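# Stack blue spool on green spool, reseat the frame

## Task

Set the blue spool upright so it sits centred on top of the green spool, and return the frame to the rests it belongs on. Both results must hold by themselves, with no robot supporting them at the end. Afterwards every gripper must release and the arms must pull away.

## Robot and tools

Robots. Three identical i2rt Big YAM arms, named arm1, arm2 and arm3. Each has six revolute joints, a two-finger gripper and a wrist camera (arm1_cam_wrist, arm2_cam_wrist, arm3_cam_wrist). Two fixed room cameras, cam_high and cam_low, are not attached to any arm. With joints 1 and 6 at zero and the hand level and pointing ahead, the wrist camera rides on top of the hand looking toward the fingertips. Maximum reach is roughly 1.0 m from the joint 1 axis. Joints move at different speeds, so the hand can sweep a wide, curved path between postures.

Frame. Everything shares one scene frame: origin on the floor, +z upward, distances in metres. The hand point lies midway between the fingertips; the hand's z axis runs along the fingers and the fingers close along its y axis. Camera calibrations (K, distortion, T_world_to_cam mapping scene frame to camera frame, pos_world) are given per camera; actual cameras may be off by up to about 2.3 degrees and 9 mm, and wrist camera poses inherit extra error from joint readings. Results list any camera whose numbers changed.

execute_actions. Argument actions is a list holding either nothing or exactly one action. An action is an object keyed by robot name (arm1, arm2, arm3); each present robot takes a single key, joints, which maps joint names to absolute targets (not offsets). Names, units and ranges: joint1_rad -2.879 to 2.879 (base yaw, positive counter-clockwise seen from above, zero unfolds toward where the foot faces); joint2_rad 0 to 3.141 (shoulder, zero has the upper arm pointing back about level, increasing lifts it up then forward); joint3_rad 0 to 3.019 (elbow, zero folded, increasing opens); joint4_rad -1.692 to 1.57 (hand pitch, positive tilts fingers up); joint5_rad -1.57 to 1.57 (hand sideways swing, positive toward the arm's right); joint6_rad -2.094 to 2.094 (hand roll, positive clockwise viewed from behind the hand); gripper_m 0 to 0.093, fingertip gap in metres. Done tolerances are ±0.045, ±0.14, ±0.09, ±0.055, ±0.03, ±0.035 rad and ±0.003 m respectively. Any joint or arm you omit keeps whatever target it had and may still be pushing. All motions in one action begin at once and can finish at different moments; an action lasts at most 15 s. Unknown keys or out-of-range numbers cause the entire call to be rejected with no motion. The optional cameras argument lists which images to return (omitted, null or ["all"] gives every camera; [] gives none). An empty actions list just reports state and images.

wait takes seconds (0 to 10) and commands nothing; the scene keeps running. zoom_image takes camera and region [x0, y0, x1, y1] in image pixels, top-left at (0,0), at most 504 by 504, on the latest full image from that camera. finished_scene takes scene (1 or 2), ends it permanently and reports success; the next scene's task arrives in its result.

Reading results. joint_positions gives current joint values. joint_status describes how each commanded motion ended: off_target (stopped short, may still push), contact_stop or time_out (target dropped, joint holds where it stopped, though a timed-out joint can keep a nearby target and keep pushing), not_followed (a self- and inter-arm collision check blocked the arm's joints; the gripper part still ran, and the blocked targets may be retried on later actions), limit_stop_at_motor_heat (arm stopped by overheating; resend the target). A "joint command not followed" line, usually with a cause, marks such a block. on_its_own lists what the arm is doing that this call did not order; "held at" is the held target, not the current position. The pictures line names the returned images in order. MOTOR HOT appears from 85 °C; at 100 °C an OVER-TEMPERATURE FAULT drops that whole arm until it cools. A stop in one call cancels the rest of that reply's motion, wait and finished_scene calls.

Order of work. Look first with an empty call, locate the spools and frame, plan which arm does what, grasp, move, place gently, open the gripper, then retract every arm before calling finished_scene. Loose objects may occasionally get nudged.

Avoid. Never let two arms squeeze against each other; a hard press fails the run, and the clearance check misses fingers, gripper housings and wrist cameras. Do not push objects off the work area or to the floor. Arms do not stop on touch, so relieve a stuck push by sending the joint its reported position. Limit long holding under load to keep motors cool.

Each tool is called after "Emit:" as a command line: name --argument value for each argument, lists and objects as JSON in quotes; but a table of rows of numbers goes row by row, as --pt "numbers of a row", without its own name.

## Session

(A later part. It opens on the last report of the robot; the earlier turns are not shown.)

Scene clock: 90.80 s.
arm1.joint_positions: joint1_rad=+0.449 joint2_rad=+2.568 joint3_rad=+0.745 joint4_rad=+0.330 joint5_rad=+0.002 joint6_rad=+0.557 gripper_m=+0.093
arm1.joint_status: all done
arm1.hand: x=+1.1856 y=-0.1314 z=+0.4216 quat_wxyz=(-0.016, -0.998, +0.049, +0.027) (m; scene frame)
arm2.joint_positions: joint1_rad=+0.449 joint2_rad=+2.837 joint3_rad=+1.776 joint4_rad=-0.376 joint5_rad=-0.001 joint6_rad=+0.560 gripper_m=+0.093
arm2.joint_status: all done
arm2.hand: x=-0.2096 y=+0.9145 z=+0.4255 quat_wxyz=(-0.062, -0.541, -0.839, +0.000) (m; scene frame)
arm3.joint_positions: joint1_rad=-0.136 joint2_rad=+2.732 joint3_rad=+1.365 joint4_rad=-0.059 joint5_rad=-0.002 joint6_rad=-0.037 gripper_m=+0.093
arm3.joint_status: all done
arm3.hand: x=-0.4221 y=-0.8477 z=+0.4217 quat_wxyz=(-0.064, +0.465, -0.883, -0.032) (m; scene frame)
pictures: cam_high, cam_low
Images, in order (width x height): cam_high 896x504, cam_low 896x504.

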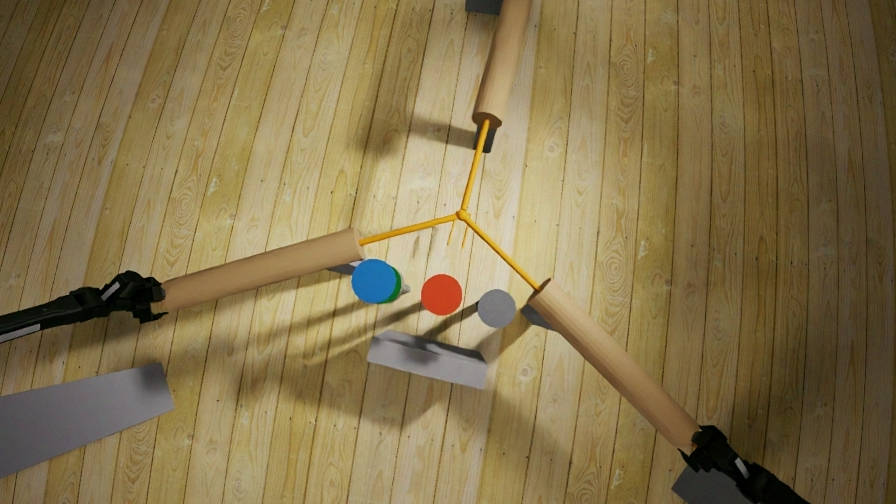

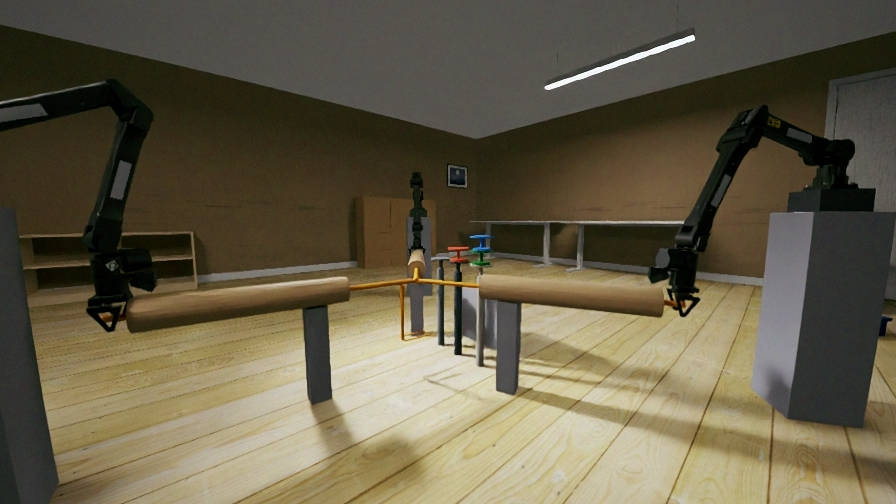

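Raise via the previous waypoints, then retreat.

Emit:
execute_actions --actions '[{"arm1":{"joints":{"joint2_rad":2.378,"joint3_rad":0.644,"joint4_rad":0.259}},"arm2":{"joints":{"joint2_rad":2.707,"joint3_rad":1.722,"joint4_rad":-0.397}},"arm3":{"joints":{"joint2_rad":2.603,"joint3_rad":1.292,"joint4_rad":-0.089}}}]' --cameras '[]'

Emit:
execute_actions --actions '[{"arm1":{"joints":{"joint2_rad":2.085,"joint3_rad":0.544,"joint4_rad":0.066}},"arm2":{"joints":{"joint2_rad":2.529,"joint3_rad":1.616,"joint4_rad":-0.469}},"arm3":{"joints":{"joint2_rad":2.401,"joint3_rad":1.182,"joint4_rad":-0.181}}}]' --cameras '[]'

Emit:
execute_actions --actions '[{"arm1":{"joints":{"joint2_rad":1.503,"joint3_rad":0.542,"joint4_rad":-0.51}},"arm2":{"joints":{"joint2_rad":2.1,"joint3_rad":1.526,"joint4_rad":-0.66}},"arm3":{"joints":{"joint2_rad":1.9,"joint3_rad":1.098,"joint4_rad":-0.475}}}]' --cameras '["cam_low","cam_high"]'

Scene clock: 93.30 s.
arm1.joint_positions: joint1_rad=+0.449 joint2_rad=+2.379 joint3_rad=+0.645 joint4_rad=+0.268 joint5_rad=+0.002 joint6_rad=+0.557 gripper_m=+0.093
arm1.joint_status: all done
arm1.hand: x=+1.1797 y=-0.1340 z=+0.4791 quat_wxyz=(-0.023, -0.998, +0.049, +0.038) (m; scene frame)
arm2.joint_positions: joint1_rad=+0.449 joint2_rad=+2.706 joint3_rad=+1.721 joint4_rad=-0.394 joint5_rad=-0.001 joint6_rad=+0.560 gripper_m=+0.093
arm2.joint_status: all done
arm2.hand: x=-0.1842 y=+0.8976 z=+0.4925 quat_wxyz=(-0.091, -0.539, -0.837, +0.000) (m; scene frame)
arm3.joint_positions: joint1_rad=-0.136 joint2_rad=+2.606 joint3_rad=+1.288 joint4_rad=-0.077 joint5_rad=-0.002 joint6_rad=-0.037 gripper_m=+0.093
arm3.joint_status: all done
arm3.hand: x=-0.4147 y=-0.8378 z=+0.4739 quat_wxyz=(-0.078, +0.464, -0.881, -0.039) (m; scene frame)
pictures: none
No camera images: the call's "cameras" was empty. Leave "cameras" out to get every camera's image.

Scene clock: 94.70 s.
arm1.joint_positions: joint1_rad=+0.449 joint2_rad=+2.084 joint3_rad=+0.544 joint4_rad=+0.079 joint5_rad=+0.002 joint6_rad=+0.557 gripper_m=+0.093
arm1.joint_status: all done
arm1.hand: x=+1.1790 y=-0.1339 z=+0.5586 quat_wxyz=(-0.024, -0.998, +0.049, +0.041) (m; scene frame)
arm2.joint_positions: joint1_rad=+0.449 joint2_rad=+2.522 joint3_rad=+1.607 joint4_rad=-0.468 joint5_rad=-0.001 joint6_rad=+0.560 gripper_m=+0.093
arm2.joint_status: all done
arm2.hand: x=-0.1866 y=+0.8991 z=+0.5742 quat_wxyz=(-0.089, -0.539, -0.837, +0.000) (m; scene frame)
arm3.joint_positions: joint1_rad=-0.136 joint2_rad=+2.392 joint3_rad=+1.176 joint4_rad=-0.170 joint5_rad=-0.002 joint6_rad=-0.037 gripper_m=+0.093
arm3.joint_status: all done
arm3.hand: x=-0.4135 y=-0.8362 z=+0.5591 quat_wxyz=(-0.082, +0.464, -0.881, -0.041) (m; scene frame)
pictures: none
No camera images: the call's "cameras" was empty. Leave "cameras" out to get every camera's image.

Scene clock: 96.17 s.
arm1.joint_positions: joint1_rad=+0.449 joint2_rad=+1.510 joint3_rad=+0.544 joint4_rad=-0.497 joint5_rad=+0.002 joint6_rad=+0.557 gripper_m=+0.093
arm1.joint_status: all done
arm1.hand: x=+1.1725 y=-0.1364 z=+0.7116 quat_wxyz=(-0.023, -0.998, +0.049, +0.040) (m; scene frame)
arm2.joint_positions: joint1_rad=+0.449 joint2_rad=+2.097 joint3_rad=+1.519 joint4_rad=-0.654 joint5_rad=-0.001 joint6_rad=+0.560 gripper_m=+0.093
arm2.joint_status: all done
arm2.hand: x=-0.1649 y=+0.8845 z=+0.8061 quat_wxyz=(-0.163, -0.534, -0.829, +0.001) (m; scene frame)
arm3.joint_positions: joint1_rad=-0.136 joint2_rad=+1.873 joint3_rad=+1.089 joint4_rad=-0.458 joint5_rad=-0.002 joint6_rad=-0.037 gripper_m=+0.093
arm3.joint_status: all done
arm3.hand: x=-0.3975 y=-0.8148 z=+0.7896 quat_wxyz=(-0.146, +0.460, -0.873, -0.072) (m; scene frame)
pictures: cam_high, cam_low
Images, in order (width x height): cam_high 896x504, cam_low 896x504.

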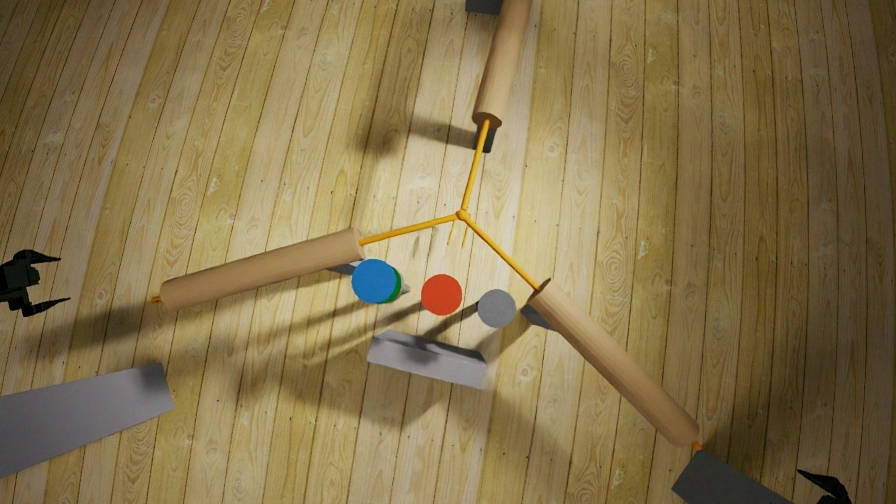

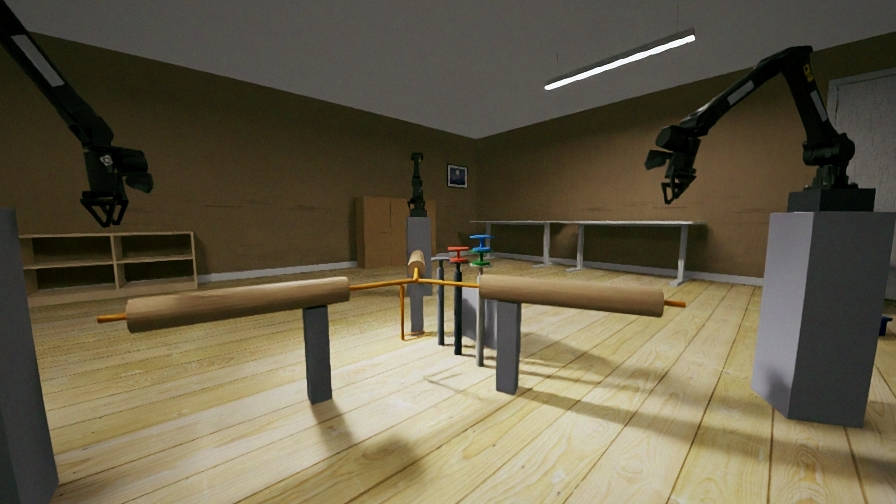

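Emit:
finished_scene --scene 2

The scene is finished: the task was done.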